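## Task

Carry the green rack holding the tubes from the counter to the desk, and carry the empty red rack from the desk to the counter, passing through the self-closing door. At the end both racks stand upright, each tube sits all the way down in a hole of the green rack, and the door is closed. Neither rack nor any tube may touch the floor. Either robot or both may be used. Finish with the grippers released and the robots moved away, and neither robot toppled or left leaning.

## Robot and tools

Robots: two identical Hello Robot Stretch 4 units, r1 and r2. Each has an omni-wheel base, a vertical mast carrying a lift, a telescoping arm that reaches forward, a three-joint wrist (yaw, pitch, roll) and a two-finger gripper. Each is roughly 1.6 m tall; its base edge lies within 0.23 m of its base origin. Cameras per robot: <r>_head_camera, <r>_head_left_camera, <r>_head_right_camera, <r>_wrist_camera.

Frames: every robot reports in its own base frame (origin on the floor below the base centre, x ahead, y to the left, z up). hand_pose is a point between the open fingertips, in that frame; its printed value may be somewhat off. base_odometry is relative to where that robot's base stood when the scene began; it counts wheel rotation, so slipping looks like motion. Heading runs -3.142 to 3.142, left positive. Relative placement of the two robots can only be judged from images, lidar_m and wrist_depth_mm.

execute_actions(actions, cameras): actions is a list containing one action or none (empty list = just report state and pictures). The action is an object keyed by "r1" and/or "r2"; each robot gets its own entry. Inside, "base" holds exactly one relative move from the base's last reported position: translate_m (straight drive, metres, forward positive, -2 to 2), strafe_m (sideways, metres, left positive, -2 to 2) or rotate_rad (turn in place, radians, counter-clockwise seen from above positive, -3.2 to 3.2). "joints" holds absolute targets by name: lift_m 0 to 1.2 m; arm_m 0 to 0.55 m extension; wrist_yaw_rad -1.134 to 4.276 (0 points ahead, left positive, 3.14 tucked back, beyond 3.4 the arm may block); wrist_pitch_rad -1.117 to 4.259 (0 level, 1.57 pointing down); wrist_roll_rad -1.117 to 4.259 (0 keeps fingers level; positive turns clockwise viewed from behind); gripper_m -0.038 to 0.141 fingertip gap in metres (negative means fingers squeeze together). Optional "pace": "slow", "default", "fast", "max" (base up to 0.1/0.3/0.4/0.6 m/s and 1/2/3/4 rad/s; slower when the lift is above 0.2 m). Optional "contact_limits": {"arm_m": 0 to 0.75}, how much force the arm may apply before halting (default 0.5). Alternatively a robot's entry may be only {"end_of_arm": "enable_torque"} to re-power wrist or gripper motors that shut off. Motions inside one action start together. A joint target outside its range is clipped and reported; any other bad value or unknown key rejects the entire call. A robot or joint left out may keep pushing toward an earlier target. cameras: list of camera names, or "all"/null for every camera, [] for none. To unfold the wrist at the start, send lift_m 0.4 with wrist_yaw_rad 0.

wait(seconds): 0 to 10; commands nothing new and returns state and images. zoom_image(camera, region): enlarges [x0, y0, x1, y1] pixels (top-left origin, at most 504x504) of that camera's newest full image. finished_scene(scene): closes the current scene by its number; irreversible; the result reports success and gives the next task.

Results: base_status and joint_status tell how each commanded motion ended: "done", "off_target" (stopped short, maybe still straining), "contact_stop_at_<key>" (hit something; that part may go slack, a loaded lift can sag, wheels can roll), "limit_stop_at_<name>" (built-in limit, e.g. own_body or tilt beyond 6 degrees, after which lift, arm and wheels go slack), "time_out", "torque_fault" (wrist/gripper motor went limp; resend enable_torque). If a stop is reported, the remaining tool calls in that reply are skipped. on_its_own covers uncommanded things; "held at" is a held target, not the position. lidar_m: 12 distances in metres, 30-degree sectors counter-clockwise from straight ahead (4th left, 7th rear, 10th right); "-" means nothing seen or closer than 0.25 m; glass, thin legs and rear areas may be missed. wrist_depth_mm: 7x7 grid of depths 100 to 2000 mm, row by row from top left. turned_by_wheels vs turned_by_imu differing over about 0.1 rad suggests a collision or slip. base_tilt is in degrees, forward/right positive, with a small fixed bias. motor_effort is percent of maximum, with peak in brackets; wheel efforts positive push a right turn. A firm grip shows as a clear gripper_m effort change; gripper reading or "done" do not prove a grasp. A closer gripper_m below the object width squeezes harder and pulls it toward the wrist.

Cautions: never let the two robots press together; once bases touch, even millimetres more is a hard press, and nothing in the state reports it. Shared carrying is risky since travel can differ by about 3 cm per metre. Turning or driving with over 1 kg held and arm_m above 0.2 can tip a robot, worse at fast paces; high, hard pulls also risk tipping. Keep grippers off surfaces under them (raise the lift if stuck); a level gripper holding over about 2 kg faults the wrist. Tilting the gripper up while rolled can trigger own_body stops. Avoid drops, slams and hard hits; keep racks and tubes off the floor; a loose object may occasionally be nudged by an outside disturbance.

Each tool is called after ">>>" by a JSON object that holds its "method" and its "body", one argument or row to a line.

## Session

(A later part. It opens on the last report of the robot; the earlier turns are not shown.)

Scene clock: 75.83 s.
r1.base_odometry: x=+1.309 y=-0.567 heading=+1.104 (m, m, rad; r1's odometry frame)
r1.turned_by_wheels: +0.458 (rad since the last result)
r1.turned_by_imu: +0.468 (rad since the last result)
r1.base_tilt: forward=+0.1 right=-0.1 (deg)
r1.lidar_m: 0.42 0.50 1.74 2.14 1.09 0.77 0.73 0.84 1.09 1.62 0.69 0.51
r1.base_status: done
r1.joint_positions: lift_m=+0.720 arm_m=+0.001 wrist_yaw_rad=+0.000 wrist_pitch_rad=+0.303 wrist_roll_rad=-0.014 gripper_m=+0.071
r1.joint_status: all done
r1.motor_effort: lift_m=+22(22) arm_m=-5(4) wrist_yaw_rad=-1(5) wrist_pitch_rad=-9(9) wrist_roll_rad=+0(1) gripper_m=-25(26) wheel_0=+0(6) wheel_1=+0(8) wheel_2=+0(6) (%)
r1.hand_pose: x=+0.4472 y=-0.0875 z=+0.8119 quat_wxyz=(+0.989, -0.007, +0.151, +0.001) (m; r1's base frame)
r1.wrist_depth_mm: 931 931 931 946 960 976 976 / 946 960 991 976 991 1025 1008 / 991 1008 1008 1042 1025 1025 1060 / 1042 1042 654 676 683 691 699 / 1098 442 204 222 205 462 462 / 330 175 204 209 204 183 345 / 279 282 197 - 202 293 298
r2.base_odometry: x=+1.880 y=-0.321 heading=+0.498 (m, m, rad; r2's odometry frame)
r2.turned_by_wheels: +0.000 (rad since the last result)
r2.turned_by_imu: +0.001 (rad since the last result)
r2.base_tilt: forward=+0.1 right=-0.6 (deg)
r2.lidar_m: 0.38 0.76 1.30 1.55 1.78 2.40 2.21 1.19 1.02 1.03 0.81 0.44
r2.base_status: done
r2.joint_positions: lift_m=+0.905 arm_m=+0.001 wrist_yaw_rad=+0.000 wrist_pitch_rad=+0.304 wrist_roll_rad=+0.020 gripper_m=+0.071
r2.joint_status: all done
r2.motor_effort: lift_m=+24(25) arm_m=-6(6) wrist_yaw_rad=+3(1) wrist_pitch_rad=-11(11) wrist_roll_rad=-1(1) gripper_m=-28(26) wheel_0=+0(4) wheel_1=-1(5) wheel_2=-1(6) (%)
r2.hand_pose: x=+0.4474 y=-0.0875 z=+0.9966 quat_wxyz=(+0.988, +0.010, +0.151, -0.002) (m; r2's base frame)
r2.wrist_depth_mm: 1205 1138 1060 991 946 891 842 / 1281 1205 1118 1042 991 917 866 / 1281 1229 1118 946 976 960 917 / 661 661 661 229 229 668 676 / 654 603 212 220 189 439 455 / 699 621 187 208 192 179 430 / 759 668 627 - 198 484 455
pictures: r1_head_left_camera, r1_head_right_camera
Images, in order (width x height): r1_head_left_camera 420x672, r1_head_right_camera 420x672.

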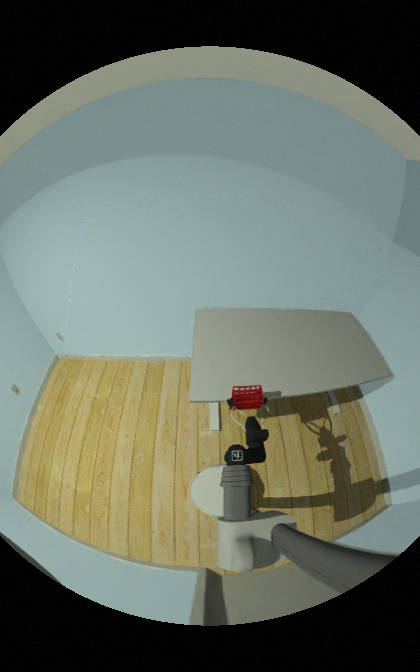

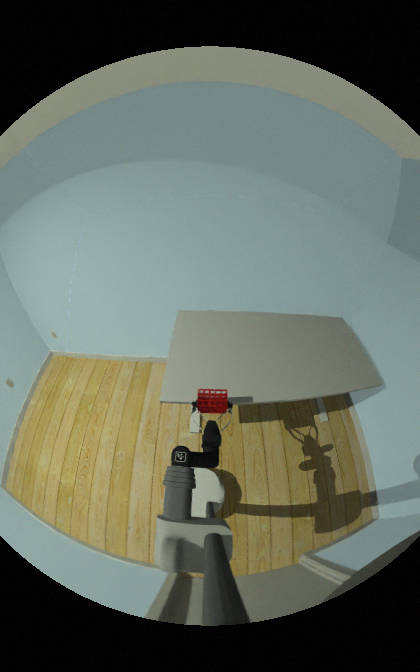

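>>> {"method": "execute_actions", "body": {
  "actions": [
    {"r1":{"base":{"rotate_rad":0.025},"joints":{"wrist_yaw_rad":0.2}},"r2":{"base":{"rotate_rad":-1.81},"pace":"slow"}}
  ],
  "cameras": []
}}

>>> {"method": "execute_actions", "body": {
  "actions": [
    {"r1":{"base":{"strafe_m":-0.34}},"r2":{"base":{"strafe_m":-0.35}}}
  ],
  "cameras": []
}}

>>> {"method": "execute_actions", "body": {
  "actions": [
    {"r1":{"base":{"translate_m":-0.48}}}
  ],
  "cameras": ["r1_head_right_camera","r1_head_left_camera","r2_head_camera","r2_head_right_camera"]
}}

Scene clock: 83.40 s.
r1.base_odometry: x=+1.309 y=-0.567 heading=+1.128 (m, m, rad; r1's odometry frame)
r1.turned_by_wheels: +0.025 (rad since the last result)
r1.turned_by_imu: +0.026 (rad since the last result)
r1.base_tilt: forward=+0.1 right=+0.0 (deg)
r1.lidar_m: 0.44 0.49 1.79 2.14 1.07 0.76 0.73 0.83 1.07 1.61 0.70 0.50
r1.base_status: done
r1.joint_positions: lift_m=+0.720 arm_m=+0.001 wrist_yaw_rad=+0.200 wrist_pitch_rad=+0.303 wrist_roll_rad=-0.014 gripper_m=+0.071
r1.joint_status: all done
r1.motor_effort: lift_m=+22(22) arm_m=-5(5) wrist_yaw_rad=+0(2) wrist_pitch_rad=-9(9) wrist_roll_rad=+0(1) gripper_m=-23(24) wheel_0=-3(5) wheel_1=-1(4) wheel_2=-1(3) (%)
r1.hand_pose: x=+0.4591 y=-0.0311 z=+0.8119 quat_wxyz=(+0.983, -0.022, +0.150, +0.100) (m; r1's base frame)
r1.wrist_depth_mm: 1078 1042 976 946 891 866 842 / 1118 1060 1025 991 960 917 866 / 1182 1138 1060 1008 976 946 904 / 1255 1182 1098 668 683 691 699 / 1308 1281 204 221 206 462 459 / 1397 175 205 210 204 182 343 / 1160 306 198 - 202 273 279
r2.base_odometry: x=+1.880 y=-0.321 heading=-1.312 (m, m, rad; r2's odometry frame)
r2.turned_by_wheels: -1.810 (rad since the last result)
r2.turned_by_imu: -1.776 (rad since the last result)
r2.base_tilt: forward=+0.1 right=-0.6 (deg)
r2.lidar_m: 0.40 1.07 0.68 0.65 0.70 0.95 1.55 1.63 2.22 2.38 1.47 0.44
r2.base_status: done
r2.joint_positions: lift_m=+0.905 arm_m=+0.001 wrist_yaw_rad=+0.000 wrist_pitch_rad=+0.304 wrist_roll_rad=+0.020 gripper_m=+0.071
r2.joint_status: not commanded
r2.motor_effort: lift_m=+24(24) arm_m=-6(6) wrist_yaw_rad=+2(1) wrist_pitch_rad=-11(11) wrist_roll_rad=-1(2) gripper_m=-26(25) wheel_0=+1(4) wheel_1=+1(4) wheel_2=+0(9) (%)
r2.hand_pose: x=+0.4474 y=-0.0874 z=+0.9966 quat_wxyz=(+0.988, +0.010, +0.151, -0.002) (m; r2's base frame)
r2.wrist_depth_mm: 732 759 732 715 707 715 723 / 788 778 759 768 750 741 750 / 820 820 788 778 768 768 778 / 842 842 831 230 228 831 820 / 904 917 212 220 187 854 854 / 931 931 187 207 192 179 878 / 1025 991 991 - 199 960 931
pictures: none
No camera images: the call's "cameras" was empty. Leave "cameras" out to get every camera's image.

Scene clock: 85.90 s.
r1.base_odometry: x=+1.616 y=-0.712 heading=+1.128 (m, m, rad; r1's odometry frame)
r1.turned_by_wheels: +0.000 (rad since the last result)
r1.turned_by_imu: +0.001 (rad since the last result)
r1.base_tilt: forward=+0.1 right=+0.0 (deg)
r1.lidar_m: 0.41 0.50 0.68 2.47 1.06 0.84 0.80 0.85 1.05 1.27 0.70 0.50
r1.base_status: done
r1.joint_positions: lift_m=+0.720 arm_m=+0.001 wrist_yaw_rad=+0.200 wrist_pitch_rad=+0.303 wrist_roll_rad=-0.014 gripper_m=+0.071
r1.joint_status: not commanded
r1.motor_effort: lift_m=+21(22) arm_m=-5(5) wrist_yaw_rad=-1(0) wrist_pitch_rad=-8(8) wrist_roll_rad=+0(1) gripper_m=-24(25) wheel_0=+1(11) wheel_1=+1(10) wheel_2=+0(3) (%)
r1.hand_pose: x=+0.4591 y=-0.0310 z=+0.8119 quat_wxyz=(+0.983, -0.022, +0.150, +0.100) (m; r1's base frame)
r1.wrist_depth_mm: 1078 1025 991 946 904 866 842 / 1118 1078 1042 991 946 904 878 / 1205 1118 1042 1025 991 960 917 / 1205 647 661 668 683 691 707 / 436 442 204 221 206 462 462 / 330 176 204 210 204 182 343 / 1182 307 198 - 202 276 281
r2.base_odometry: x=+1.542 y=-0.411 heading=-1.312 (m, m, rad; r2's odometry frame)
r2.turned_by_wheels: +0.000 (rad since the last result)
r2.turned_by_imu: +0.002 (rad since the last result)
r2.base_tilt: forward=+0.2 right=-0.6 (deg)
r2.lidar_m: 0.39 1.06 1.03 1.00 1.06 1.46 1.54 1.62 2.16 2.04 1.48 0.41
r2.base_status: done
r2.joint_positions: lift_m=+0.905 arm_m=+0.001 wrist_yaw_rad=+0.000 wrist_pitch_rad=+0.304 wrist_roll_rad=+0.020 gripper_m=+0.071
r2.joint_status: not commanded
r2.motor_effort: lift_m=+23(24) arm_m=-6(6) wrist_yaw_rad=+2(2) wrist_pitch_rad=-11(11) wrist_roll_rad=-1(1) gripper_m=-26(28) wheel_0=+1(8) wheel_1=+0(8) wheel_2=-1(0) (%)
r2.hand_pose: x=+0.4474 y=-0.0874 z=+0.9967 quat_wxyz=(+0.988, +0.010, +0.151, -0.002) (m; r2's base frame)
r2.wrist_depth_mm: 750 741 732 732 715 699 723 / 788 768 778 759 759 750 732 / 820 809 798 788 778 778 778 / 891 854 842 229 229 798 809 / 904 904 213 220 187 866 866 / 960 931 188 207 191 180 891 / 1025 991 976 - 198 960 946
pictures: none
No camera images: the call's "cameras" was empty. Leave "cameras" out to get every camera's image.

Scene clock: 89.00 s.
r1.base_odometry: x=+1.410 y=-1.146 heading=+1.128 (m, m, rad; r1's odometry frame)
r1.turned_by_wheels: +0.000 (rad since the last result)
r1.turned_by_imu: +0.000 (rad since the last result)
r1.base_tilt: forward=+0.1 right=-0.1 (deg)
r1.lidar_m: 0.42 1.00 2.47 1.05 0.50 0.34 0.32 0.34 0.47 0.95 1.33 1.00
r1.base_status: done
r1.joint_positions: lift_m=+0.720 arm_m=+0.001 wrist_yaw_rad=+0.200 wrist_pitch_rad=+0.303 wrist_roll_rad=-0.014 gripper_m=+0.071
r1.joint_status: not commanded
r1.motor_effort: lift_m=+21(21) arm_m=-5(5) wrist_yaw_rad=+1(0) wrist_pitch_rad=-8(9) wrist_roll_rad=-1(0) gripper_m=-24(25) wheel_0=-1(6) wheel_1=-2(7) wheel_2=+0(10) (%)
r1.hand_pose: x=+0.4591 y=-0.0310 z=+0.8119 quat_wxyz=(+0.983, -0.022, +0.150, +0.100) (m; r1's base frame)
r1.wrist_depth_mm: 1576 1499 1464 1397 1336 1281 1229 / 1708 1576 1499 1430 1366 1336 1281 / 1708 1618 1255 1281 1308 1336 1308 / 1808 1708 820 831 750 768 768 / 1921 1863 204 221 205 1499 1464 / 1464 176 205 210 203 183 1537 / 1182 1182 198 - 202 1229 1205
r2.base_odometry: x=+1.542 y=-0.411 heading=-1.312 (m, m, rad; r2's odometry frame)
r2.turned_by_wheels: +0.000 (rad since the last result)
r2.turned_by_imu: +0.001 (rad since the last result)
r2.base_tilt: forward=+0.1 right=-0.5 (deg)
r2.lidar_m: 0.39 1.06 1.05 1.00 1.06 1.48 1.55 1.62 2.14 2.03 1.47 0.41
r2.base_status: not commanded
r2.joint_positions: lift_m=+0.905 arm_m=+0.001 wrist_yaw_rad=+0.000 wrist_pitch_rad=+0.304 wrist_roll_rad=+0.020 gripper_m=+0.071
r2.joint_status: not commanded
r2.motor_effort: lift_m=+23(23) arm_m=-6(6) wrist_yaw_rad=+2(2) wrist_pitch_rad=-11(12) wrist_roll_rad=-1(1) gripper_m=-26(30) wheel_0=+1(1) wheel_1=+0(0) wheel_2=-1(1) (%)
r2.hand_pose: x=+0.4474 y=-0.0874 z=+0.9967 quat_wxyz=(+0.988, +0.010, +0.151, -0.002) (m; r2's base frame)
r2.wrist_depth_mm: 750 741 750 732 723 707 715 / 788 768 778 759 750 750 741 / 820 809 820 778 778 768 778 / 866 854 842 229 228 809 820 / 917 891 213 220 186 866 854 / 946 917 188 207 191 179 891 / 991 991 976 - 199 960 946
pictures: r1_head_left_camera, r1_head_right_camera, r2_head_camera, r2_head_right_camera
Images, in order (width x height): r1_head_left_camera 420x672, r1_head_right_camera 420x672, r2_head_camera 420x560, r2_head_right_camera 420x672.

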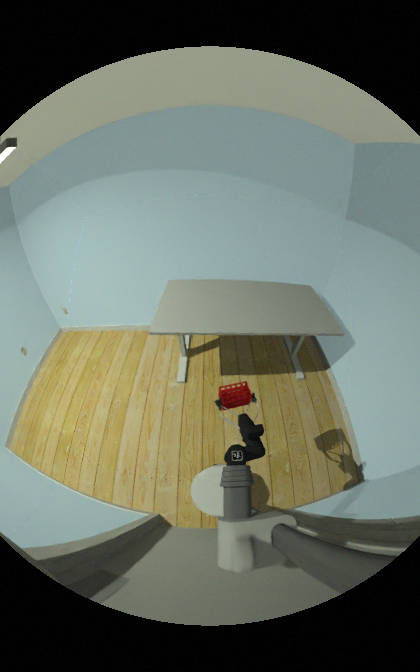

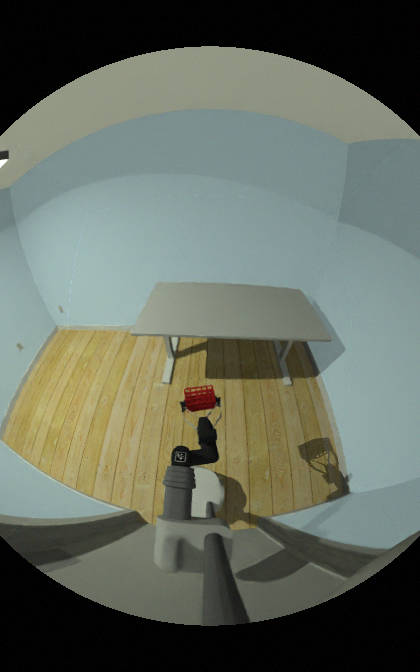

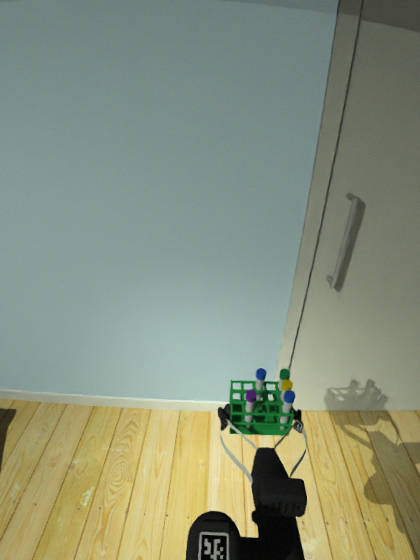

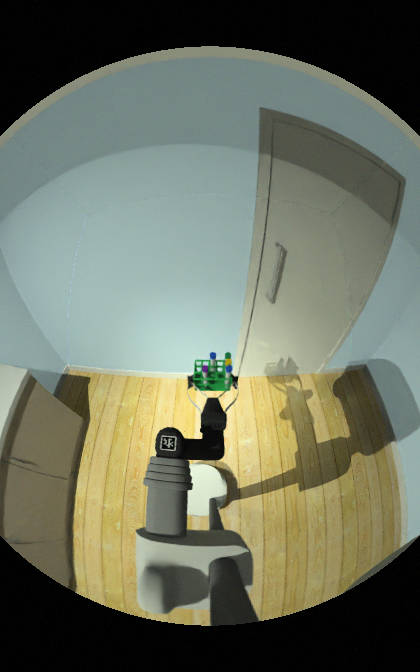

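>>> {"method": "execute_actions", "body": {
  "actions": []
}}

Scene clock: 103.53 s.
r1.base_odometry: x=+1.410 y=-1.146 heading=+1.128 (m, m, rad; r1's odometry frame)
r1.turned_by_wheels: +0.000 (rad since the last result)
r1.turned_by_imu: +0.000 (rad since the last result)
r1.base_tilt: forward=+0.1 right=+0.1 (deg)
r1.lidar_m: 0.41 0.99 2.48 1.07 0.48 0.34 0.32 0.35 0.48 0.95 1.33 1.00
r1.base_status: done
r1.joint_positions: lift_m=+0.720 arm_m=+0.001 wrist_yaw_rad=+0.200 wrist_pitch_rad=+0.303 wrist_roll_rad=-0.014 gripper_m=+0.071
r1.joint_status: not commanded
r1.motor_effort: lift_m=+21(21) arm_m=-5(5) wrist_yaw_rad=+0(0) wrist_pitch_rad=-9(9) wrist_roll_rad=+0(0) gripper_m=-24(25) wheel_0=-1(6) wheel_1=-2(7) wheel_2=+0(10) (%)
r1.hand_pose: x=+0.4591 y=-0.0310 z=+0.8119 quat_wxyz=(+0.983, -0.022, +0.150, +0.100) (m; r1's base frame)
r1.wrist_depth_mm: 1576 1499 1430 1366 1308 1281 1255 / 1618 1576 1537 1430 1366 1336 1281 / 1756 1661 1255 1281 1308 1366 1281 / 1863 1756 831 831 750 759 778 / 1921 1756 204 221 206 1499 1464 / 1464 176 204 209 204 183 1499 / 1205 1182 198 - 202 1229 1229
r2.base_odometry: x=+1.542 y=-0.411 heading=-1.312 (m, m, rad; r2's odometry frame)
r2.turned_by_wheels: +0.000 (rad since the last result)
r2.turned_by_imu: +0.001 (rad since the last result)
r2.base_tilt: forward=+0.1 right=-0.6 (deg)
r2.lidar_m: 0.40 1.05 1.03 0.99 1.06 1.48 1.55 1.60 2.12 2.04 1.48 0.40
r2.base_status: not commanded
r2.joint_positions: lift_m=+0.905 arm_m=+0.001 wrist_yaw_rad=+0.000 wrist_pitch_rad=+0.304 wrist_roll_rad=+0.020 gripper_m=+0.071
r2.joint_status: not commanded
r2.motor_effort: lift_m=+23(23) arm_m=-6(6) wrist_yaw_rad=+2(2) wrist_pitch_rad=-11(12) wrist_roll_rad=-1(1) gripper_m=-26(30) wheel_0=+1(1) wheel_1=+0(0) wheel_2=-1(1) (%)
r2.hand_pose: x=+0.4474 y=-0.0874 z=+0.9967 quat_wxyz=(+0.988, +0.010, +0.151, -0.002) (m; r2's base frame)
r2.wrist_depth_mm: 750 759 732 741 723 723 707 / 788 768 759 768 759 750 732 / 820 831 788 768 778 778 778 / 854 842 831 229 228 831 820 / 917 891 212 220 186 854 854 / 946 931 187 207 191 179 904 / 1008 991 976 - 198 976 931
pictures: r1_head_camera, r1_head_left_camera, r1_head_right_camera, r1_wrist_camera, r2_head_camera, r2_head_left_camera, r2_head_right_camera, r2_wrist_camera
camera_calibration (this result's frames):
r1_wrist_camera: T_world_to_cam=[[0.201005, -0.978791, 0.0395543, -0.165472], [-0.275049, -0.095146, -0.956711, 0.956012], [0.940184, 0.181424, -0.28834, 0.0336168], [0, 0, 0, 1]] pos_world=[0.264604, -0.0771009, 0.930865]
r2_wrist_camera: T_world_to_cam=[[0.035026, -0.999241, -0.0170664, -0.0751977], [-0.313867, 0.00521422, -0.949453, 1.13918], [0.948821, 0.0386121, -0.313446, 0.120368], [0, 0, 0, 1]] pos_world=[0.245976, -0.0857282, 1.11804]
Images, in order (width x height): r1_head_camera 420x560, r1_head_left_camera 420x672, r1_head_right_camera 420x672, r1_wrist_camera 616x392, r2_head_camera 420x560, r2_head_left_camera 420x672, r2_head_right_camera 420x672, r2_wrist_camera 616x392.

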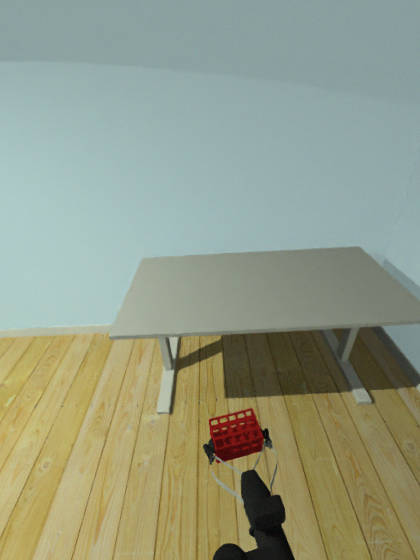

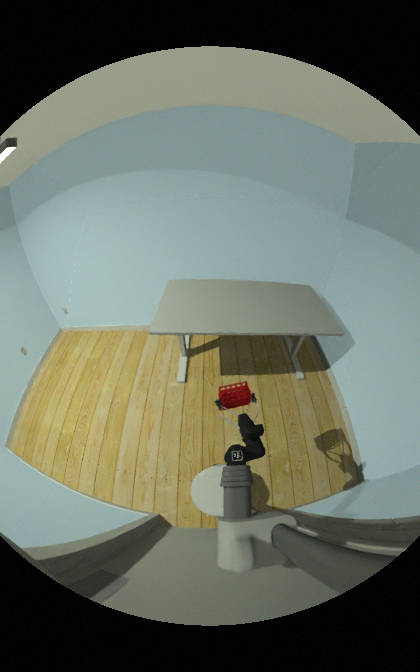

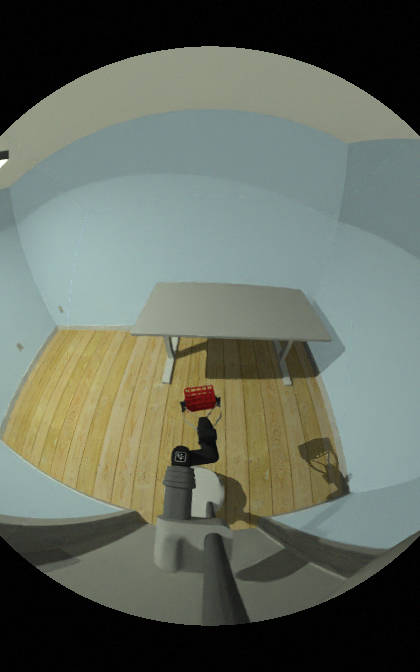

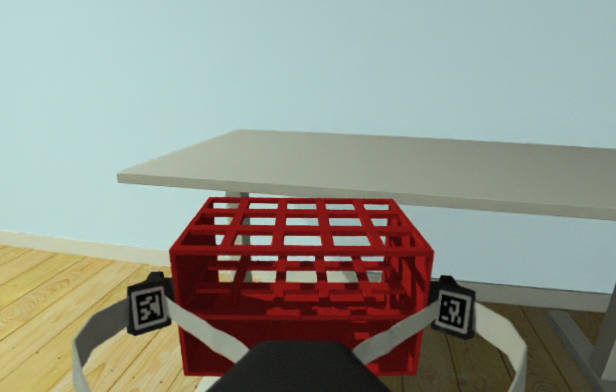

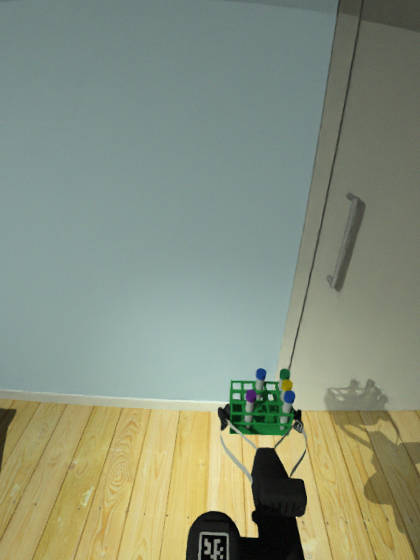

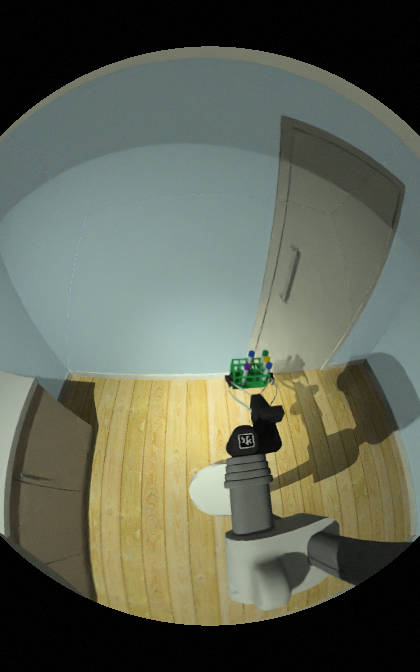

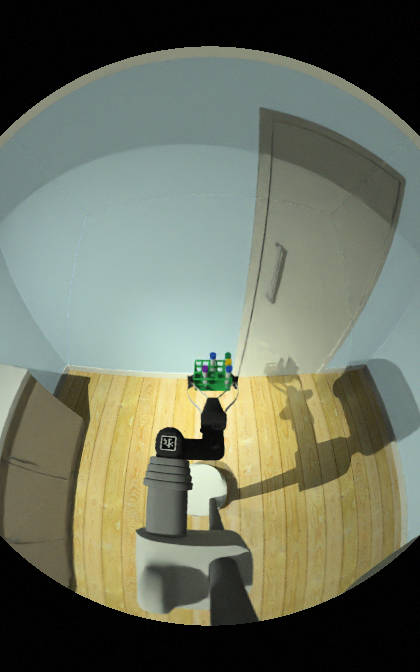

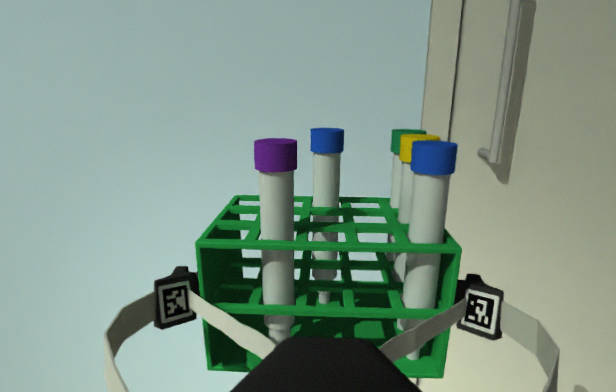

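>>> {"method": "execute_actions", "body": {
  "actions": [
    {"r1":{"base":{"translate_m":-0.38},"pace":"slow"},"r2":{"base":{"strafe_m":0.2},"pace":"slow"}}
  ],
  "cameras": ["r1_head_left_camera","r2_head_right_camera"]
}}

Scene clock: 110.43 s.
r1.base_odometry: x=+1.248 y=-1.489 heading=+1.128 (m, m, rad; r1's odometry frame)
r1.turned_by_wheels: +0.000 (rad since the last result)
r1.turned_by_imu: -0.002 (rad since the last result)
r1.base_tilt: forward=+0.1 right=+0.0 (deg)
r1.lidar_m: 0.41 1.39 0.48 0.43 1.02 0.31 0.25 - 0.25 0.28 0.48 1.38
r1.base_status: done
r1.joint_positions: lift_m=+0.720 arm_m=+0.001 wrist_yaw_rad=+0.200 wrist_pitch_rad=+0.303 wrist_roll_rad=-0.014 gripper_m=+0.071
r1.joint_status: not commanded
r1.motor_effort: lift_m=+20(21) arm_m=-5(5) wrist_yaw_rad=-1(2) wrist_pitch_rad=-9(9) wrist_roll_rad=+0(1) gripper_m=-24(25) wheel_0=-3(8) wheel_1=-3(12) wheel_2=+5(16) (%)
r1.hand_pose: x=+0.4590 y=-0.0310 z=+0.8120 quat_wxyz=(+0.983, -0.022, +0.150, +0.100) (m; r1's base frame)
r1.wrist_depth_mm: 1921 1921 1756 1708 1661 1618 1537 / - 1983 1808 1863 1756 1708 1576 / - - 1983 1576 1308 1336 1430 / - - - 1983 1808 1808 1756 / 1983 1983 204 222 206 1921 1756 / 1499 175 204 210 203 183 1464 / 1182 1205 198 - 202 1229 1229
r2.base_odometry: x=+1.735 y=-0.360 heading=-1.312 (m, m, rad; r2's odometry frame)
r2.turned_by_wheels: +0.000 (rad since the last result)
r2.turned_by_imu: +0.002 (rad since the last result)
r2.base_tilt: forward=+0.1 right=-0.6 (deg)
r2.lidar_m: 0.42 1.05 0.86 0.79 0.84 1.15 1.55 1.60 2.22 2.23 0.87 0.41
r2.base_status: done
r2.joint_positions: lift_m=+0.905 arm_m=+0.001 wrist_yaw_rad=+0.000 wrist_pitch_rad=+0.304 wrist_roll_rad=+0.020 gripper_m=+0.071
r2.joint_status: not commanded
r2.motor_effort: lift_m=+23(23) arm_m=-6(6) wrist_yaw_rad=+2(2) wrist_pitch_rad=-11(11) wrist_roll_rad=-1(1) gripper_m=-28(29) wheel_0=+0(4) wheel_1=+0(4) wheel_2=-1(1) (%)
r2.hand_pose: x=+0.4474 y=-0.0874 z=+0.9967 quat_wxyz=(+0.988, +0.010, +0.151, -0.002) (m; r2's base frame)
r2.wrist_depth_mm: 750 741 732 732 723 723 - / 788 768 768 759 759 741 - / 820 809 809 768 778 778 - / 854 842 820 228 229 831 - / 904 904 213 220 186 842 - / 960 931 187 208 192 179 1863 / 1025 991 991 - 199 960 1464
pictures: r1_head_left_camera, r2_head_right_camera
Images, in order (width x height): r1_head_left_camera 420x672, r2_head_right_camera 420x672.

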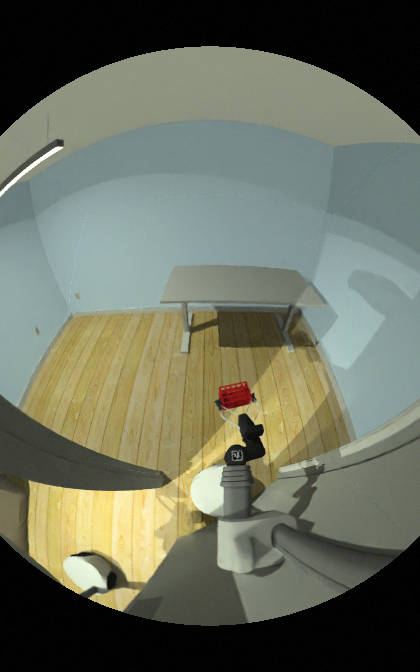

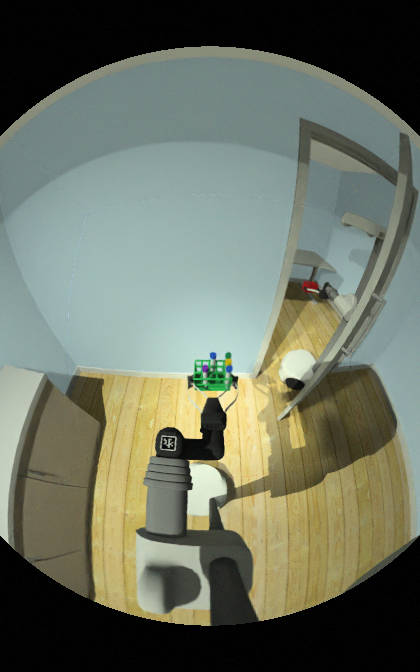

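>>> {"method": "execute_actions", "body": {
  "actions": [
    {"r1":{"base":{"translate_m":-0.55},"pace":"slow"}}
  ],
  "cameras": ["r1_head_right_camera","r2_head_right_camera"]
}}

Scene clock: 118.80 s.
r1.base_odometry: x=+1.012 y=-1.986 heading=+1.128 (m, m, rad; r1's odometry frame)
r1.turned_by_wheels: +0.000 (rad since the last result)
r1.turned_by_imu: +0.001 (rad since the last result)
r1.base_tilt: forward=+0.1 right=+0.0 (deg)
r1.lidar_m: 0.42 0.69 0.77 0.82 0.88 2.18 2.06 0.25 - 0.25 0.27 0.51
r1.base_status: done
r1.joint_positions: lift_m=+0.720 arm_m=+0.001 wrist_yaw_rad=+0.200 wrist_pitch_rad=+0.303 wrist_roll_rad=-0.014 gripper_m=+0.071
r1.joint_status: not commanded
r1.motor_effort: lift_m=+21(20) arm_m=-5(5) wrist_yaw_rad=-2(1) wrist_pitch_rad=-8(9) wrist_roll_rad=-1(1) gripper_m=-24(25) wheel_0=-2(3) wheel_1=-4(8) wheel_2=+5(12) (%)
r1.hand_pose: x=+0.4590 y=-0.0310 z=+0.8120 quat_wxyz=(+0.983, -0.022, +0.150, +0.100) (m; r1's base frame)
r1.wrist_depth_mm: - - - - - - - / - - - - - - - / - - - - - - - / - - - - - - - / 1808 1983 204 223 205 - 1921 / 976 176 204 209 204 183 1576 / 574 1205 198 - 202 1229 1229
r2.base_odometry: x=+1.735 y=-0.360 heading=-1.312 (m, m, rad; r2's odometry frame)
r2.turned_by_wheels: +0.000 (rad since the last result)
r2.turned_by_imu: +0.002 (rad since the last result)
r2.base_tilt: forward=+0.1 right=-0.6 (deg)
r2.lidar_m: 0.40 1.07 0.83 0.80 0.85 1.16 1.54 1.63 2.23 1.11 0.89 0.42
r2.base_status: not commanded
r2.joint_positions: lift_m=+0.905 arm_m=+0.001 wrist_yaw_rad=+0.000 wrist_pitch_rad=+0.304 wrist_roll_rad=+0.020 gripper_m=+0.071
r2.joint_status: not commanded
r2.motor_effort: lift_m=+23(23) arm_m=-6(6) wrist_yaw_rad=+2(2) wrist_pitch_rad=-11(11) wrist_roll_rad=-1(1) gripper_m=-25(28) wheel_0=+0(0) wheel_1=+1(1) wheel_2=-1(1) (%)
r2.hand_pose: x=+0.4474 y=-0.0874 z=+0.9967 quat_wxyz=(+0.988, +0.010, +0.151, -0.002) (m; r2's base frame)
r2.wrist_depth_mm: 741 750 741 723 723 723 - / 788 778 778 768 768 741 - / 809 809 809 778 788 778 - / 854 842 842 229 228 809 - / 917 904 213 222 186 842 - / 960 931 187 208 192 179 1808 / 1008 1008 991 - 198 976 1499
pictures: r1_head_right_camera, r2_head_right_camera
Images, in order (width x height): r1_head_right_camera 420x672, r2_head_right_camera 420x672.

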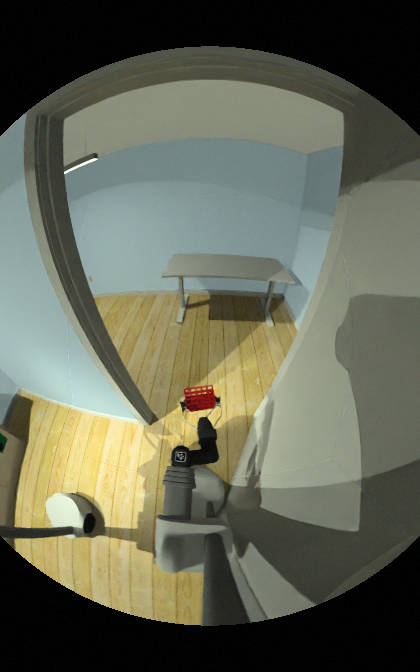

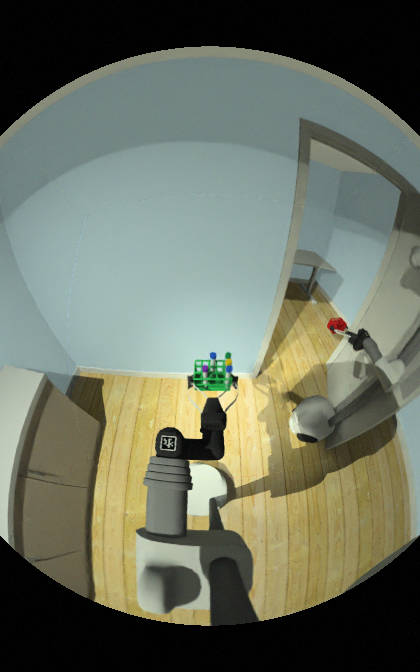

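>>> {"method": "execute_actions", "body": {
  "actions": [
    {"r1":{"base":{"strafe_m":-0.17},"pace":"slow"}}
  ],
  "cameras": []
}}

>>> {"method": "execute_actions", "body": {
  "actions": [
    {"r1":{"base":{"rotate_rad":3.0},"pace":"slow"}}
  ],
  "cameras": ["r1_head_left_camera","r2_head_right_camera"]
}}

Scene clock: 125.97 s.
r1.base_odometry: x=+1.165 y=-2.059 heading=+1.128 (m, m, rad; r1's odometry frame)
r1.turned_by_wheels: +0.000 (rad since the last result)
r1.turned_by_imu: +0.000 (rad since the last result)
r1.base_tilt: forward=+0.1 right=-0.1 (deg)
r1.lidar_m: 0.43 0.83 0.81 1.01 1.05 2.17 2.06 0.27 0.26 - 0.25 0.33
r1.base_status: done
r1.joint_positions: lift_m=+0.720 arm_m=+0.001 wrist_yaw_rad=+0.200 wrist_pitch_rad=+0.303 wrist_roll_rad=-0.014 gripper_m=+0.071
r1.joint_status: not commanded
r1.motor_effort: lift_m=+20(20) arm_m=-5(5) wrist_yaw_rad=+1(0) wrist_pitch_rad=-9(9) wrist_roll_rad=-1(1) gripper_m=-23(25) wheel_0=+2(9) wheel_1=-5(10) wheel_2=+0(0) (%)
r1.hand_pose: x=+0.4590 y=-0.0310 z=+0.8120 quat_wxyz=(+0.983, -0.022, +0.150, +0.100) (m; r1's base frame)
r1.wrist_depth_mm: - - - - - - - / - - - - - - - / - - - - - - 1863 / - - - - - - 1983 / 1921 1983 204 221 206 - 1863 / 1464 175 204 209 203 183 1430 / 1182 1205 197 - 202 1229 427
r2.base_odometry: x=+1.735 y=-0.360 heading=-1.312 (m, m, rad; r2's odometry frame)
r2.turned_by_wheels: +0.000 (rad since the last result)
r2.turned_by_imu: +0.002 (rad since the last result)
r2.base_tilt: forward=+0.1 right=-0.6 (deg)
r2.lidar_m: 0.40 1.05 0.82 0.80 0.85 1.17 1.55 1.62 2.23 1.15 1.02 0.42
r2.base_status: not commanded
r2.joint_positions: lift_m=+0.905 arm_m=+0.001 wrist_yaw_rad=+0.000 wrist_pitch_rad=+0.304 wrist_roll_rad=+0.020 gripper_m=+0.071
r2.joint_status: not commanded
r2.motor_effort: lift_m=+23(23) arm_m=-6(6) wrist_yaw_rad=+2(2) wrist_pitch_rad=-11(11) wrist_roll_rad=-1(1) gripper_m=-27(25) wheel_0=-1(1) wheel_1=+1(0) wheel_2=-1(1) (%)
r2.hand_pose: x=+0.4474 y=-0.0874 z=+0.9967 quat_wxyz=(+0.988, +0.010, +0.151, -0.002) (m; r2's base frame)
r2.wrist_depth_mm: 768 741 732 732 723 715 - / 788 788 768 759 741 741 - / 820 809 809 788 788 798 - / 866 866 854 229 230 809 - / 931 904 212 220 186 842 - / 976 946 188 208 191 179 1756 / 1025 991 976 - 198 976 1464
pictures: none
No camera images: the call's "cameras" was empty. Leave "cameras" out to get every camera's image.

Scene clock: 130.23 s.
r1.base_odometry: x=+1.165 y=-2.059 heading=-2.156 (m, m, rad; r1's odometry frame)
r1.turned_by_wheels: +2.999 (rad since the last result)
r1.turned_by_imu: +3.058 (rad since the last result)
r1.base_tilt: forward=+0.1 right=+0.0 (deg)
r1.lidar_m: 0.42 0.28 0.25 - 0.25 0.28 1.88 1.90 0.81 0.98 1.01 2.27
r1.base_status: done
r1.joint_positions: lift_m=+0.720 arm_m=+0.001 wrist_yaw_rad=+0.200 wrist_pitch_rad=+0.303 wrist_roll_rad=-0.014 gripper_m=+0.071
r1.joint_status: not commanded
r1.motor_effort: lift_m=+20(20) arm_m=-4(5) wrist_yaw_rad=+0(2) wrist_pitch_rad=-9(9) wrist_roll_rad=-1(0) gripper_m=-24(25) wheel_0=-5(9) wheel_1=-2(10) wheel_2=-2(8) (%)
r1.hand_pose: x=+0.4589 y=-0.0310 z=+0.8121 quat_wxyz=(+0.983, -0.022, +0.149, +0.100) (m; r1's base frame)
r1.wrist_depth_mm: 1537 1661 1661 1661 1618 1618 1618 / 1618 1808 1708 1708 1708 1708 1708 / 1576 1808 1863 1863 1808 1756 1756 / 1618 1921 1921 1863 1863 1863 1808 / 1618 1921 204 221 205 1921 1983 / 1430 176 204 210 203 183 1499 / 1160 1205 197 - 202 1229 1255
r2.base_odometry: x=+1.735 y=-0.360 heading=-1.312 (m, m, rad; r2's odometry frame)
r2.turned_by_wheels: +0.000 (rad since the last result)
r2.turned_by_imu: +0.001 (rad since the last result)
r2.base_tilt: forward=+0.0 right=-0.6 (deg)
r2.lidar_m: 0.41 1.06 0.83 0.80 0.86 1.16 1.55 1.61 2.23 0.95 1.02 0.43
r2.base_status: not commanded
r2.joint_positions: lift_m=+0.905 arm_m=+0.001 wrist_yaw_rad=+0.000 wrist_pitch_rad=+0.304 wrist_roll_rad=+0.020 gripper_m=+0.071
r2.joint_status: not commanded
r2.motor_effort: lift_m=+23(23) arm_m=-6(6) wrist_yaw_rad=+2(2) wrist_pitch_rad=-10(11) wrist_roll_rad=-2(1) gripper_m=-28(25) wheel_0=-1(0) wheel_1=+0(0) wheel_2=-1(1) (%)
r2.hand_pose: x=+0.4474 y=-0.0874 z=+0.9967 quat_wxyz=(+0.988, +0.010, +0.151, -0.002) (m; r2's base frame)
r2.wrist_depth_mm: 750 741 732 732 723 723 - / 778 778 768 759 759 750 - / 820 809 788 768 768 778 - / 854 842 842 229 229 809 - / 904 891 212 220 187 854 - / 946 917 188 208 191 179 1863 / 1008 1025 991 - 198 960 1430
pictures: r1_head_left_camera, r2_head_right_camera
Images, in order (width x height): r1_head_left_camera 420x672, r2_head_right_camera 420x672.

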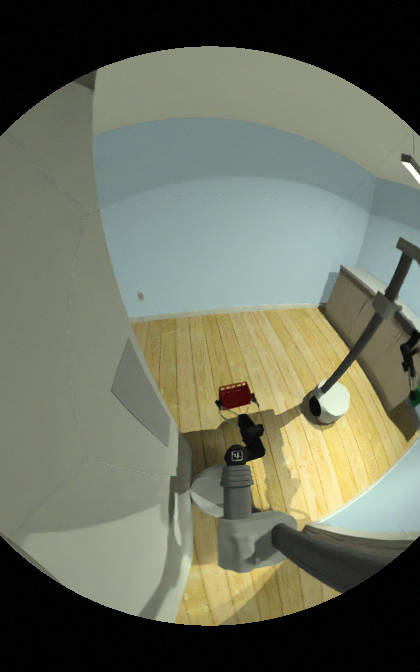

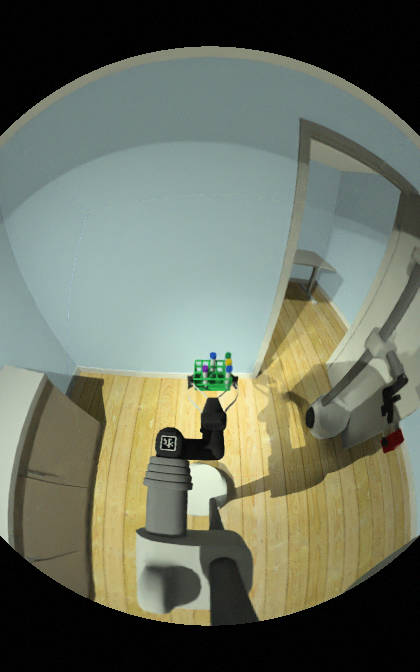

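>>> {"method": "execute_actions", "body": {
  "actions": [
    {"r1":{"base":{"translate_m":0.3},"joints":{"wrist_yaw_rad":0.0,"lift_m":0.91},"pace":"slow"},"r2":{"base":{"strafe_m":-0.5},"joints":{"lift_m":0.75}}}
  ],
  "cameras": ["r1_head_left_camera","r2_head_right_camera"]
}}

Scene clock: 143.07 s.
r1.base_odometry: x=+1.000 y=-2.308 heading=-2.156 (m, m, rad; r1's odometry frame)
r1.turned_by_wheels: +0.000 (rad since the last result)
r1.turned_by_imu: +0.001 (rad since the last result)
r1.base_tilt: forward=+0.1 right=+0.0 (deg)
r1.lidar_m: 0.41 1.77 1.27 1.15 0.25 0.28 0.73 1.00 0.50 0.48 0.43 0.60
r1.base_status: done
r1.joint_positions: lift_m=+0.910 arm_m=+0.001 wrist_yaw_rad=+0.000 wrist_pitch_rad=+0.303 wrist_roll_rad=-0.014 gripper_m=+0.071
r1.joint_status: all done
r1.motor_effort: lift_m=+22(25) arm_m=-4(4) wrist_yaw_rad=-2(5) wrist_pitch_rad=-8(9) wrist_roll_rad=-1(1) gripper_m=-24(24) wheel_0=+3(7) wheel_1=+5(8) wheel_2=-3(9) (%)
r1.hand_pose: x=+0.4470 y=-0.0874 z=+1.0019 quat_wxyz=(+0.989, -0.007, +0.151, +0.001) (m; r1's base frame)
r1.wrist_depth_mm: 1281 1308 1397 1430 1464 1499 1576 / 1308 1366 1430 1464 1537 1618 1618 / 1397 1430 1499 1537 1576 1661 1808 / 1430 1499 1576 1618 1661 1756 1863 / 1537 1618 204 223 205 1921 1921 / 1576 175 204 209 203 182 1808 / 1397 1499 197 - 201 1464 1499
r2.base_odometry: x=+1.252 y=-0.487 heading=-1.312 (m, m, rad; r2's odometry frame)
r2.turned_by_wheels: +0.000 (rad since the last result)
r2.turned_by_imu: +0.003 (rad since the last result)
r2.base_tilt: forward=+0.1 right=-0.5 (deg)
r2.lidar_m: 0.43 1.05 1.36 1.30 1.34 1.61 1.55 1.62 0.40 0.42 0.42 0.41
r2.base_status: done
r2.joint_positions: lift_m=+0.750 arm_m=+0.001 wrist_yaw_rad=+0.000 wrist_pitch_rad=+0.304 wrist_roll_rad=+0.020 gripper_m=+0.071
r2.joint_status: all done
r2.motor_effort: lift_m=+19(21) arm_m=-6(6) wrist_yaw_rad=+2(3) wrist_pitch_rad=-11(11) wrist_roll_rad=-1(1) gripper_m=-26(25) wheel_0=+1(8) wheel_1=+0(9) wheel_2=-1(1) (%)
r2.hand_pose: x=+0.4474 y=-0.0874 z=+0.8421 quat_wxyz=(+0.988, +0.010, +0.151, -0.002) (m; r2's base frame)
r2.wrist_depth_mm: 759 750 741 741 - - - / 788 778 768 759 - - - / 842 809 820 788 - - - / 866 854 831 229 229 - - / 917 917 213 220 187 - - / 976 917 187 208 192 179 1618 / 1025 991 991 - 198 1281 1281
pictures: r1_head_left_camera, r2_head_right_camera
Images, in order (width x height): r1_head_left_camera 420x672, r2_head_right_camera 420x672.

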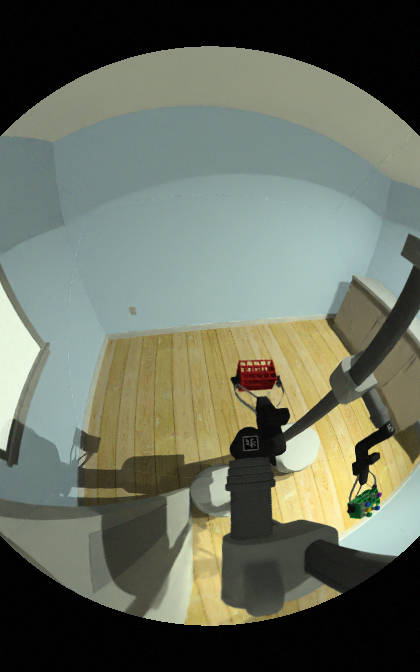

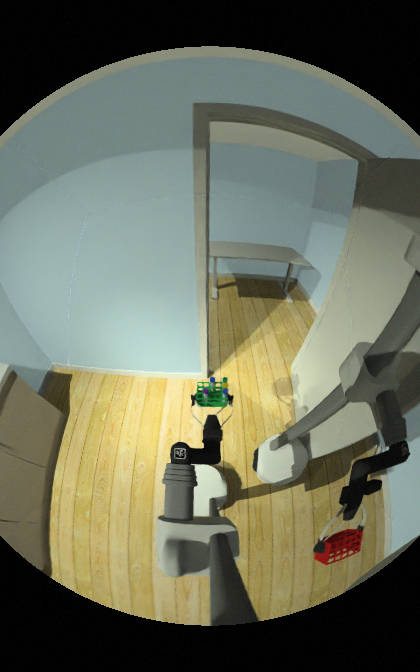

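>>> {"method": "execute_actions", "body": {
  "actions": [
    {"r2":{"base":{"translate_m":0.33}}}
  ],
  "cameras": []
}}

>>> {"method": "execute_actions", "body": {
  "actions": [
    {"r2":{"base":{"rotate_rad":-0.7},"pace":"slow"}}
  ],
  "cameras": ["r2_head_left_camera","r2_head_right_camera"]
}}

Scene clock: 150.97 s.
r1.base_odometry: x=+1.000 y=-2.308 heading=-2.156 (m, m, rad; r1's odometry frame)
r1.turned_by_wheels: +0.000 (rad since the last result)
r1.turned_by_imu: +0.001 (rad since the last result)
r1.base_tilt: forward=+0.0 right=+0.0 (deg)
r1.lidar_m: 0.41 1.79 1.26 1.16 0.25 0.28 0.74 1.00 0.48 0.41 0.56 1.93
r1.base_status: not commanded
r1.joint_positions: lift_m=+0.910 arm_m=+0.001 wrist_yaw_rad=+0.000 wrist_pitch_rad=+0.303 wrist_roll_rad=-0.014 gripper_m=+0.071
r1.joint_status: not commanded
r1.motor_effort: lift_m=+22(22) arm_m=-4(4) wrist_yaw_rad=-2(2) wrist_pitch_rad=-8(9) wrist_roll_rad=-1(1) gripper_m=-25(23) wheel_0=+3(3) wheel_1=+5(5) wheel_2=-3(3) (%)
r1.hand_pose: x=+0.4470 y=-0.0874 z=+1.0019 quat_wxyz=(+0.989, -0.007, +0.151, +0.001) (m; r1's base frame)
r1.wrist_depth_mm: 1255 1336 1366 1430 1464 1499 1576 / 1336 1336 1430 1499 1537 1576 1661 / 1397 1464 1499 1537 1576 1708 1756 / 1430 1537 1537 1618 1618 1756 1808 / 1499 1618 204 222 205 1921 1983 / 1618 176 204 209 204 182 1863 / 1397 1464 198 - 202 1464 1499
r2.base_odometry: x=+1.336 y=-0.806 heading=-1.312 (m, m, rad; r2's odometry frame)
r2.turned_by_wheels: +0.000 (rad since the last result)
r2.turned_by_imu: +0.002 (rad since the last result)
r2.base_tilt: forward=+0.1 right=-0.6 (deg)
r2.lidar_m: 0.43 0.68 1.01 1.30 1.34 1.88 1.86 0.60 0.42 0.43 0.89 0.43
r2.base_status: done
r2.joint_positions: lift_m=+0.750 arm_m=+0.001 wrist_yaw_rad=+0.000 wrist_pitch_rad=+0.304 wrist_roll_rad=+0.020 gripper_m=+0.071
r2.joint_status: not commanded
r2.motor_effort: lift_m=+19(19) arm_m=-6(6) wrist_yaw_rad=+2(2) wrist_pitch_rad=-10(11) wrist_roll_rad=-1(1) gripper_m=-25(28) wheel_0=-1(4) wheel_1=+1(4) wheel_2=+2(7) (%)
r2.hand_pose: x=+0.4474 y=-0.0874 z=+0.8421 quat_wxyz=(+0.988, +0.010, +0.151, -0.001) (m; r2's base frame)
r2.wrist_depth_mm: 442 439 433 462 - - - / 462 455 455 484 - - - / 484 480 473 452 1863 - - / 508 508 496 229 229 - - / 535 530 213 220 186 - - / 574 544 187 207 192 179 1576 / 603 585 580 - 198 1281 1255
pictures: none
No camera images: the call's "cameras" was empty. Leave "cameras" out to get every camera's image.

Scene clock: 152.93 s.
r1.base_odometry: x=+1.000 y=-2.308 heading=-2.156 (m, m, rad; r1's odometry frame)
r1.turned_by_wheels: +0.000 (rad since the last result)
r1.turned_by_imu: +0.000 (rad since the last result)
r1.base_tilt: forward=+0.1 right=+0.0 (deg)
r1.lidar_m: 0.40 1.78 1.26 1.15 0.25 0.28 0.72 0.40 0.40 0.42 0.58 1.93
r1.base_status: not commanded
r1.joint_positions: lift_m=+0.910 arm_m=+0.001 wrist_yaw_rad=+0.000 wrist_pitch_rad=+0.303 wrist_roll_rad=-0.014 gripper_m=+0.071
r1.joint_status: not commanded
r1.motor_effort: lift_m=+22(22) arm_m=-4(4) wrist_yaw_rad=+0(2) wrist_pitch_rad=-8(9) wrist_roll_rad=+0(1) gripper_m=-25(25) wheel_0=+3(3) wheel_1=+5(5) wheel_2=-3(3) (%)
r1.hand_pose: x=+0.4470 y=-0.0874 z=+1.0019 quat_wxyz=(+0.989, -0.007, +0.151, +0.001) (m; r1's base frame)
r1.wrist_depth_mm: 1281 1336 1366 1430 1464 1499 1576 / 1336 1366 1430 1464 1576 1618 1661 / 1397 1430 1499 1576 1618 1661 1756 / 1464 1464 1576 1576 1661 1756 1921 / 1537 1576 204 221 206 1863 1983 / 1618 176 204 210 204 182 1863 / 1430 1464 198 - 202 1499 1499
r2.base_odometry: x=+1.336 y=-0.806 heading=-2.012 (m, m, rad; r2's odometry frame)
r2.turned_by_wheels: -0.700 (rad since the last result)
r2.turned_by_imu: -0.687 (rad since the last result)
r2.base_tilt: forward=+0.1 right=-0.6 (deg)
r2.lidar_m: 0.41 0.64 0.68 0.85 1.32 1.31 1.64 1.89 0.70 0.46 0.41 0.43
r2.base_status: done
r2.joint_positions: lift_m=+0.750 arm_m=+0.001 wrist_yaw_rad=+0.000 wrist_pitch_rad=+0.304 wrist_roll_rad=+0.020 gripper_m=+0.071
r2.joint_status: not commanded
r2.motor_effort: lift_m=+19(19) arm_m=-6(6) wrist_yaw_rad=+2(2) wrist_pitch_rad=-10(11) wrist_roll_rad=-1(2) gripper_m=-31(25) wheel_0=+2(4) wheel_1=+0(5) wheel_2=+0(3) (%)
r2.hand_pose: x=+0.4474 y=-0.0874 z=+0.8421 quat_wxyz=(+0.988, +0.010, +0.151, -0.002) (m; r2's base frame)
r2.wrist_depth_mm: - - - - 854 647 544 / - - - - 854 661 554 / - - - - 854 668 564 / - - - 229 228 691 585 / - - 212 220 187 683 597 / 1576 1499 187 206 193 179 603 / 1255 1229 1182 - 198 750 597
pictures: r2_head_left_camera, r2_head_right_camera
Images, in order (width x height): r2_head_left_camera 420x672, r2_head_right_camera 420x672.

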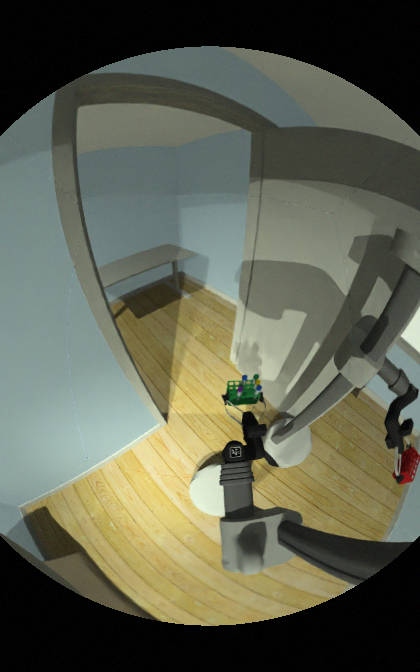

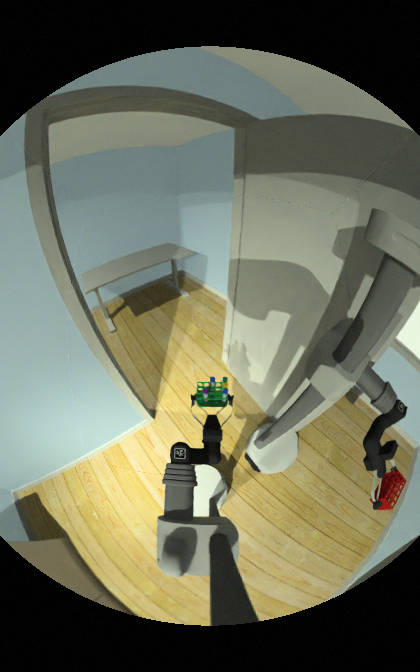

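>>> {"method": "execute_actions", "body": {
  "actions": [
    {"r2":{"base":{"translate_m":0.45}}}
  ],
  "cameras": []
}}

>>> {"method": "execute_actions", "body": {
  "actions": [
    {"r2":{"base":{"rotate_rad":0.68},"pace":"slow"}}
  ],
  "cameras": ["r2_head_left_camera","r2_head_right_camera"]
}}

Scene clock: 158.87 s.
r1.base_odometry: x=+1.000 y=-2.308 heading=-2.156 (m, m, rad; r1's odometry frame)
r1.turned_by_wheels: +0.000 (rad since the last result)
r1.turned_by_imu: +0.001 (rad since the last result)
r1.base_tilt: forward=+0.1 right=+0.0 (deg)
r1.lidar_m: 0.42 1.77 1.25 1.15 0.25 0.28 0.62 0.38 0.38 1.93 1.95 1.93
r1.base_status: not commanded
r1.joint_positions: lift_m=+0.910 arm_m=+0.001 wrist_yaw_rad=+0.000 wrist_pitch_rad=+0.303 wrist_roll_rad=-0.014 gripper_m=+0.071
r1.joint_status: not commanded
r1.motor_effort: lift_m=+22(22) arm_m=-4(4) wrist_yaw_rad=+0(2) wrist_pitch_rad=-9(8) wrist_roll_rad=-1(1) gripper_m=-24(24) wheel_0=+3(3) wheel_1=+5(5) wheel_2=-3(3) (%)
r1.hand_pose: x=+0.4470 y=-0.0874 z=+1.0019 quat_wxyz=(+0.989, -0.007, +0.151, +0.001) (m; r1's base frame)
r1.wrist_depth_mm: 1281 1336 1366 1430 1464 1537 1576 / 1308 1366 1397 1464 1537 1576 1708 / 1397 1430 1499 1537 1618 1708 1756 / 1430 1499 1576 1618 1661 1756 1863 / 1537 1576 204 221 206 1921 1983 / 1537 175 204 209 203 183 1808 / 1397 1464 198 - 202 1499 1537
r2.base_odometry: x=+1.144 y=-1.213 heading=-2.012 (m, m, rad; r2's odometry frame)
r2.turned_by_wheels: +0.000 (rad since the last result)
r2.turned_by_imu: +0.001 (rad since the last result)
r2.base_tilt: forward=+0.1 right=-0.6 (deg)
r2.lidar_m: 0.43 1.65 0.38 0.41 0.85 1.61 1.99 2.23 0.37 0.34 0.56 0.44
r2.base_status: done
r2.joint_positions: lift_m=+0.750 arm_m=+0.001 wrist_yaw_rad=+0.000 wrist_pitch_rad=+0.304 wrist_roll_rad=+0.020 gripper_m=+0.071
r2.joint_status: not commanded
r2.motor_effort: lift_m=+19(19) arm_m=-6(6) wrist_yaw_rad=+2(2) wrist_pitch_rad=-12(10) wrist_roll_rad=-1(1) gripper_m=-28(26) wheel_0=+0(3) wheel_1=+0(4) wheel_2=+2(5) (%)
r2.hand_pose: x=+0.4474 y=-0.0874 z=+0.8421 quat_wxyz=(+0.988, +0.010, +0.151, -0.001) (m; r2's base frame)
r2.wrist_depth_mm: 1863 - - 1921 1499 404 342 / 1921 - - - 1537 410 349 / 1863 - - 1808 559 421 359 / - - - 229 229 421 366 / 1921 - 213 220 186 427 368 / 1537 1430 187 208 192 178 375 / 1255 1281 1182 - 198 466 370
pictures: none
No camera images: the call's "cameras" was empty. Leave "cameras" out to get every camera's image.

Scene clock: 160.80 s.
r1.base_odometry: x=+1.000 y=-2.308 heading=-2.156 (m, m, rad; r1's odometry frame)
r1.turned_by_wheels: +0.000 (rad since the last result)
r1.turned_by_imu: +0.000 (rad since the last result)
r1.base_tilt: forward=+0.1 right=+0.0 (deg)
r1.lidar_m: 0.40 1.79 1.26 1.14 0.25 0.28 0.75 0.36 0.37 1.93 1.96 1.96
r1.base_status: not commanded
r1.joint_positions: lift_m=+0.910 arm_m=+0.001 wrist_yaw_rad=+0.000 wrist_pitch_rad=+0.303 wrist_roll_rad=-0.014 gripper_m=+0.071
r1.joint_status: not commanded
r1.motor_effort: lift_m=+22(22) arm_m=-4(4) wrist_yaw_rad=-2(2) wrist_pitch_rad=-8(9) wrist_roll_rad=-1(0) gripper_m=-25(25) wheel_0=+3(3) wheel_1=+5(5) wheel_2=-3(3) (%)
r1.hand_pose: x=+0.4470 y=-0.0874 z=+1.0019 quat_wxyz=(+0.989, -0.007, +0.151, +0.001) (m; r1's base frame)
r1.wrist_depth_mm: 1255 1336 1366 1397 1430 1537 1576 / 1308 1397 1430 1464 1537 1618 1618 / 1397 1430 1430 1537 1618 1708 1756 / 1397 1499 1537 1576 1661 1808 1863 / 1499 1576 204 221 205 1808 1921 / 1576 176 204 210 204 183 1808 / 1397 1430 198 - 202 1464 1499
r2.base_odometry: x=+1.144 y=-1.213 heading=-1.332 (m, m, rad; r2's odometry frame)
r2.turned_by_wheels: +0.680 (rad since the last result)
r2.turned_by_imu: +0.669 (rad since the last result)
r2.base_tilt: forward=+0.1 right=-0.6 (deg)
r2.lidar_m: 0.41 0.42 0.49 1.28 1.64 2.27 0.76 0.35 0.38 0.55 0.63 0.42
r2.base_status: done
r2.joint_positions: lift_m=+0.750 arm_m=+0.001 wrist_yaw_rad=+0.000 wrist_pitch_rad=+0.304 wrist_roll_rad=+0.020 gripper_m=+0.071
r2.joint_status: not commanded
r2.motor_effort: lift_m=+19(19) arm_m=-6(6) wrist_yaw_rad=+2(2) wrist_pitch_rad=-11(10) wrist_roll_rad=-1(1) gripper_m=-27(27) wheel_0=+0(4) wheel_1=-1(4) wheel_2=+0(2) (%)
r2.hand_pose: x=+0.4474 y=-0.0874 z=+0.8421 quat_wxyz=(+0.988, +0.010, +0.151, -0.001) (m; r2's base frame)
r2.wrist_depth_mm: - - - - - - - / - - - - - - - / - - - 1499 1808 1863 1863 / - - - 230 228 - - / - - 212 221 187 1983 1921 / 1537 1397 187 207 192 179 1576 / 1281 1255 1182 - 198 1281 1281
pictures: r2_head_left_camera, r2_head_right_camera
Images, in order (width x height): r2_head_left_camera 420x672, r2_head_right_camera 420x672.

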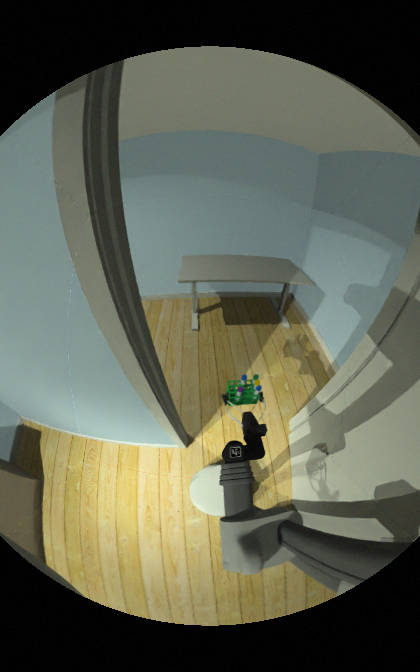

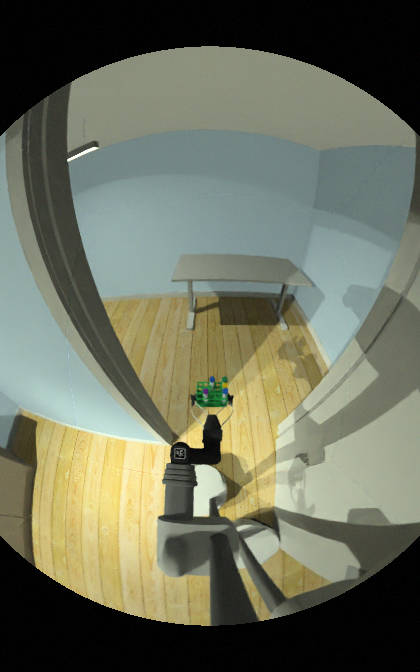

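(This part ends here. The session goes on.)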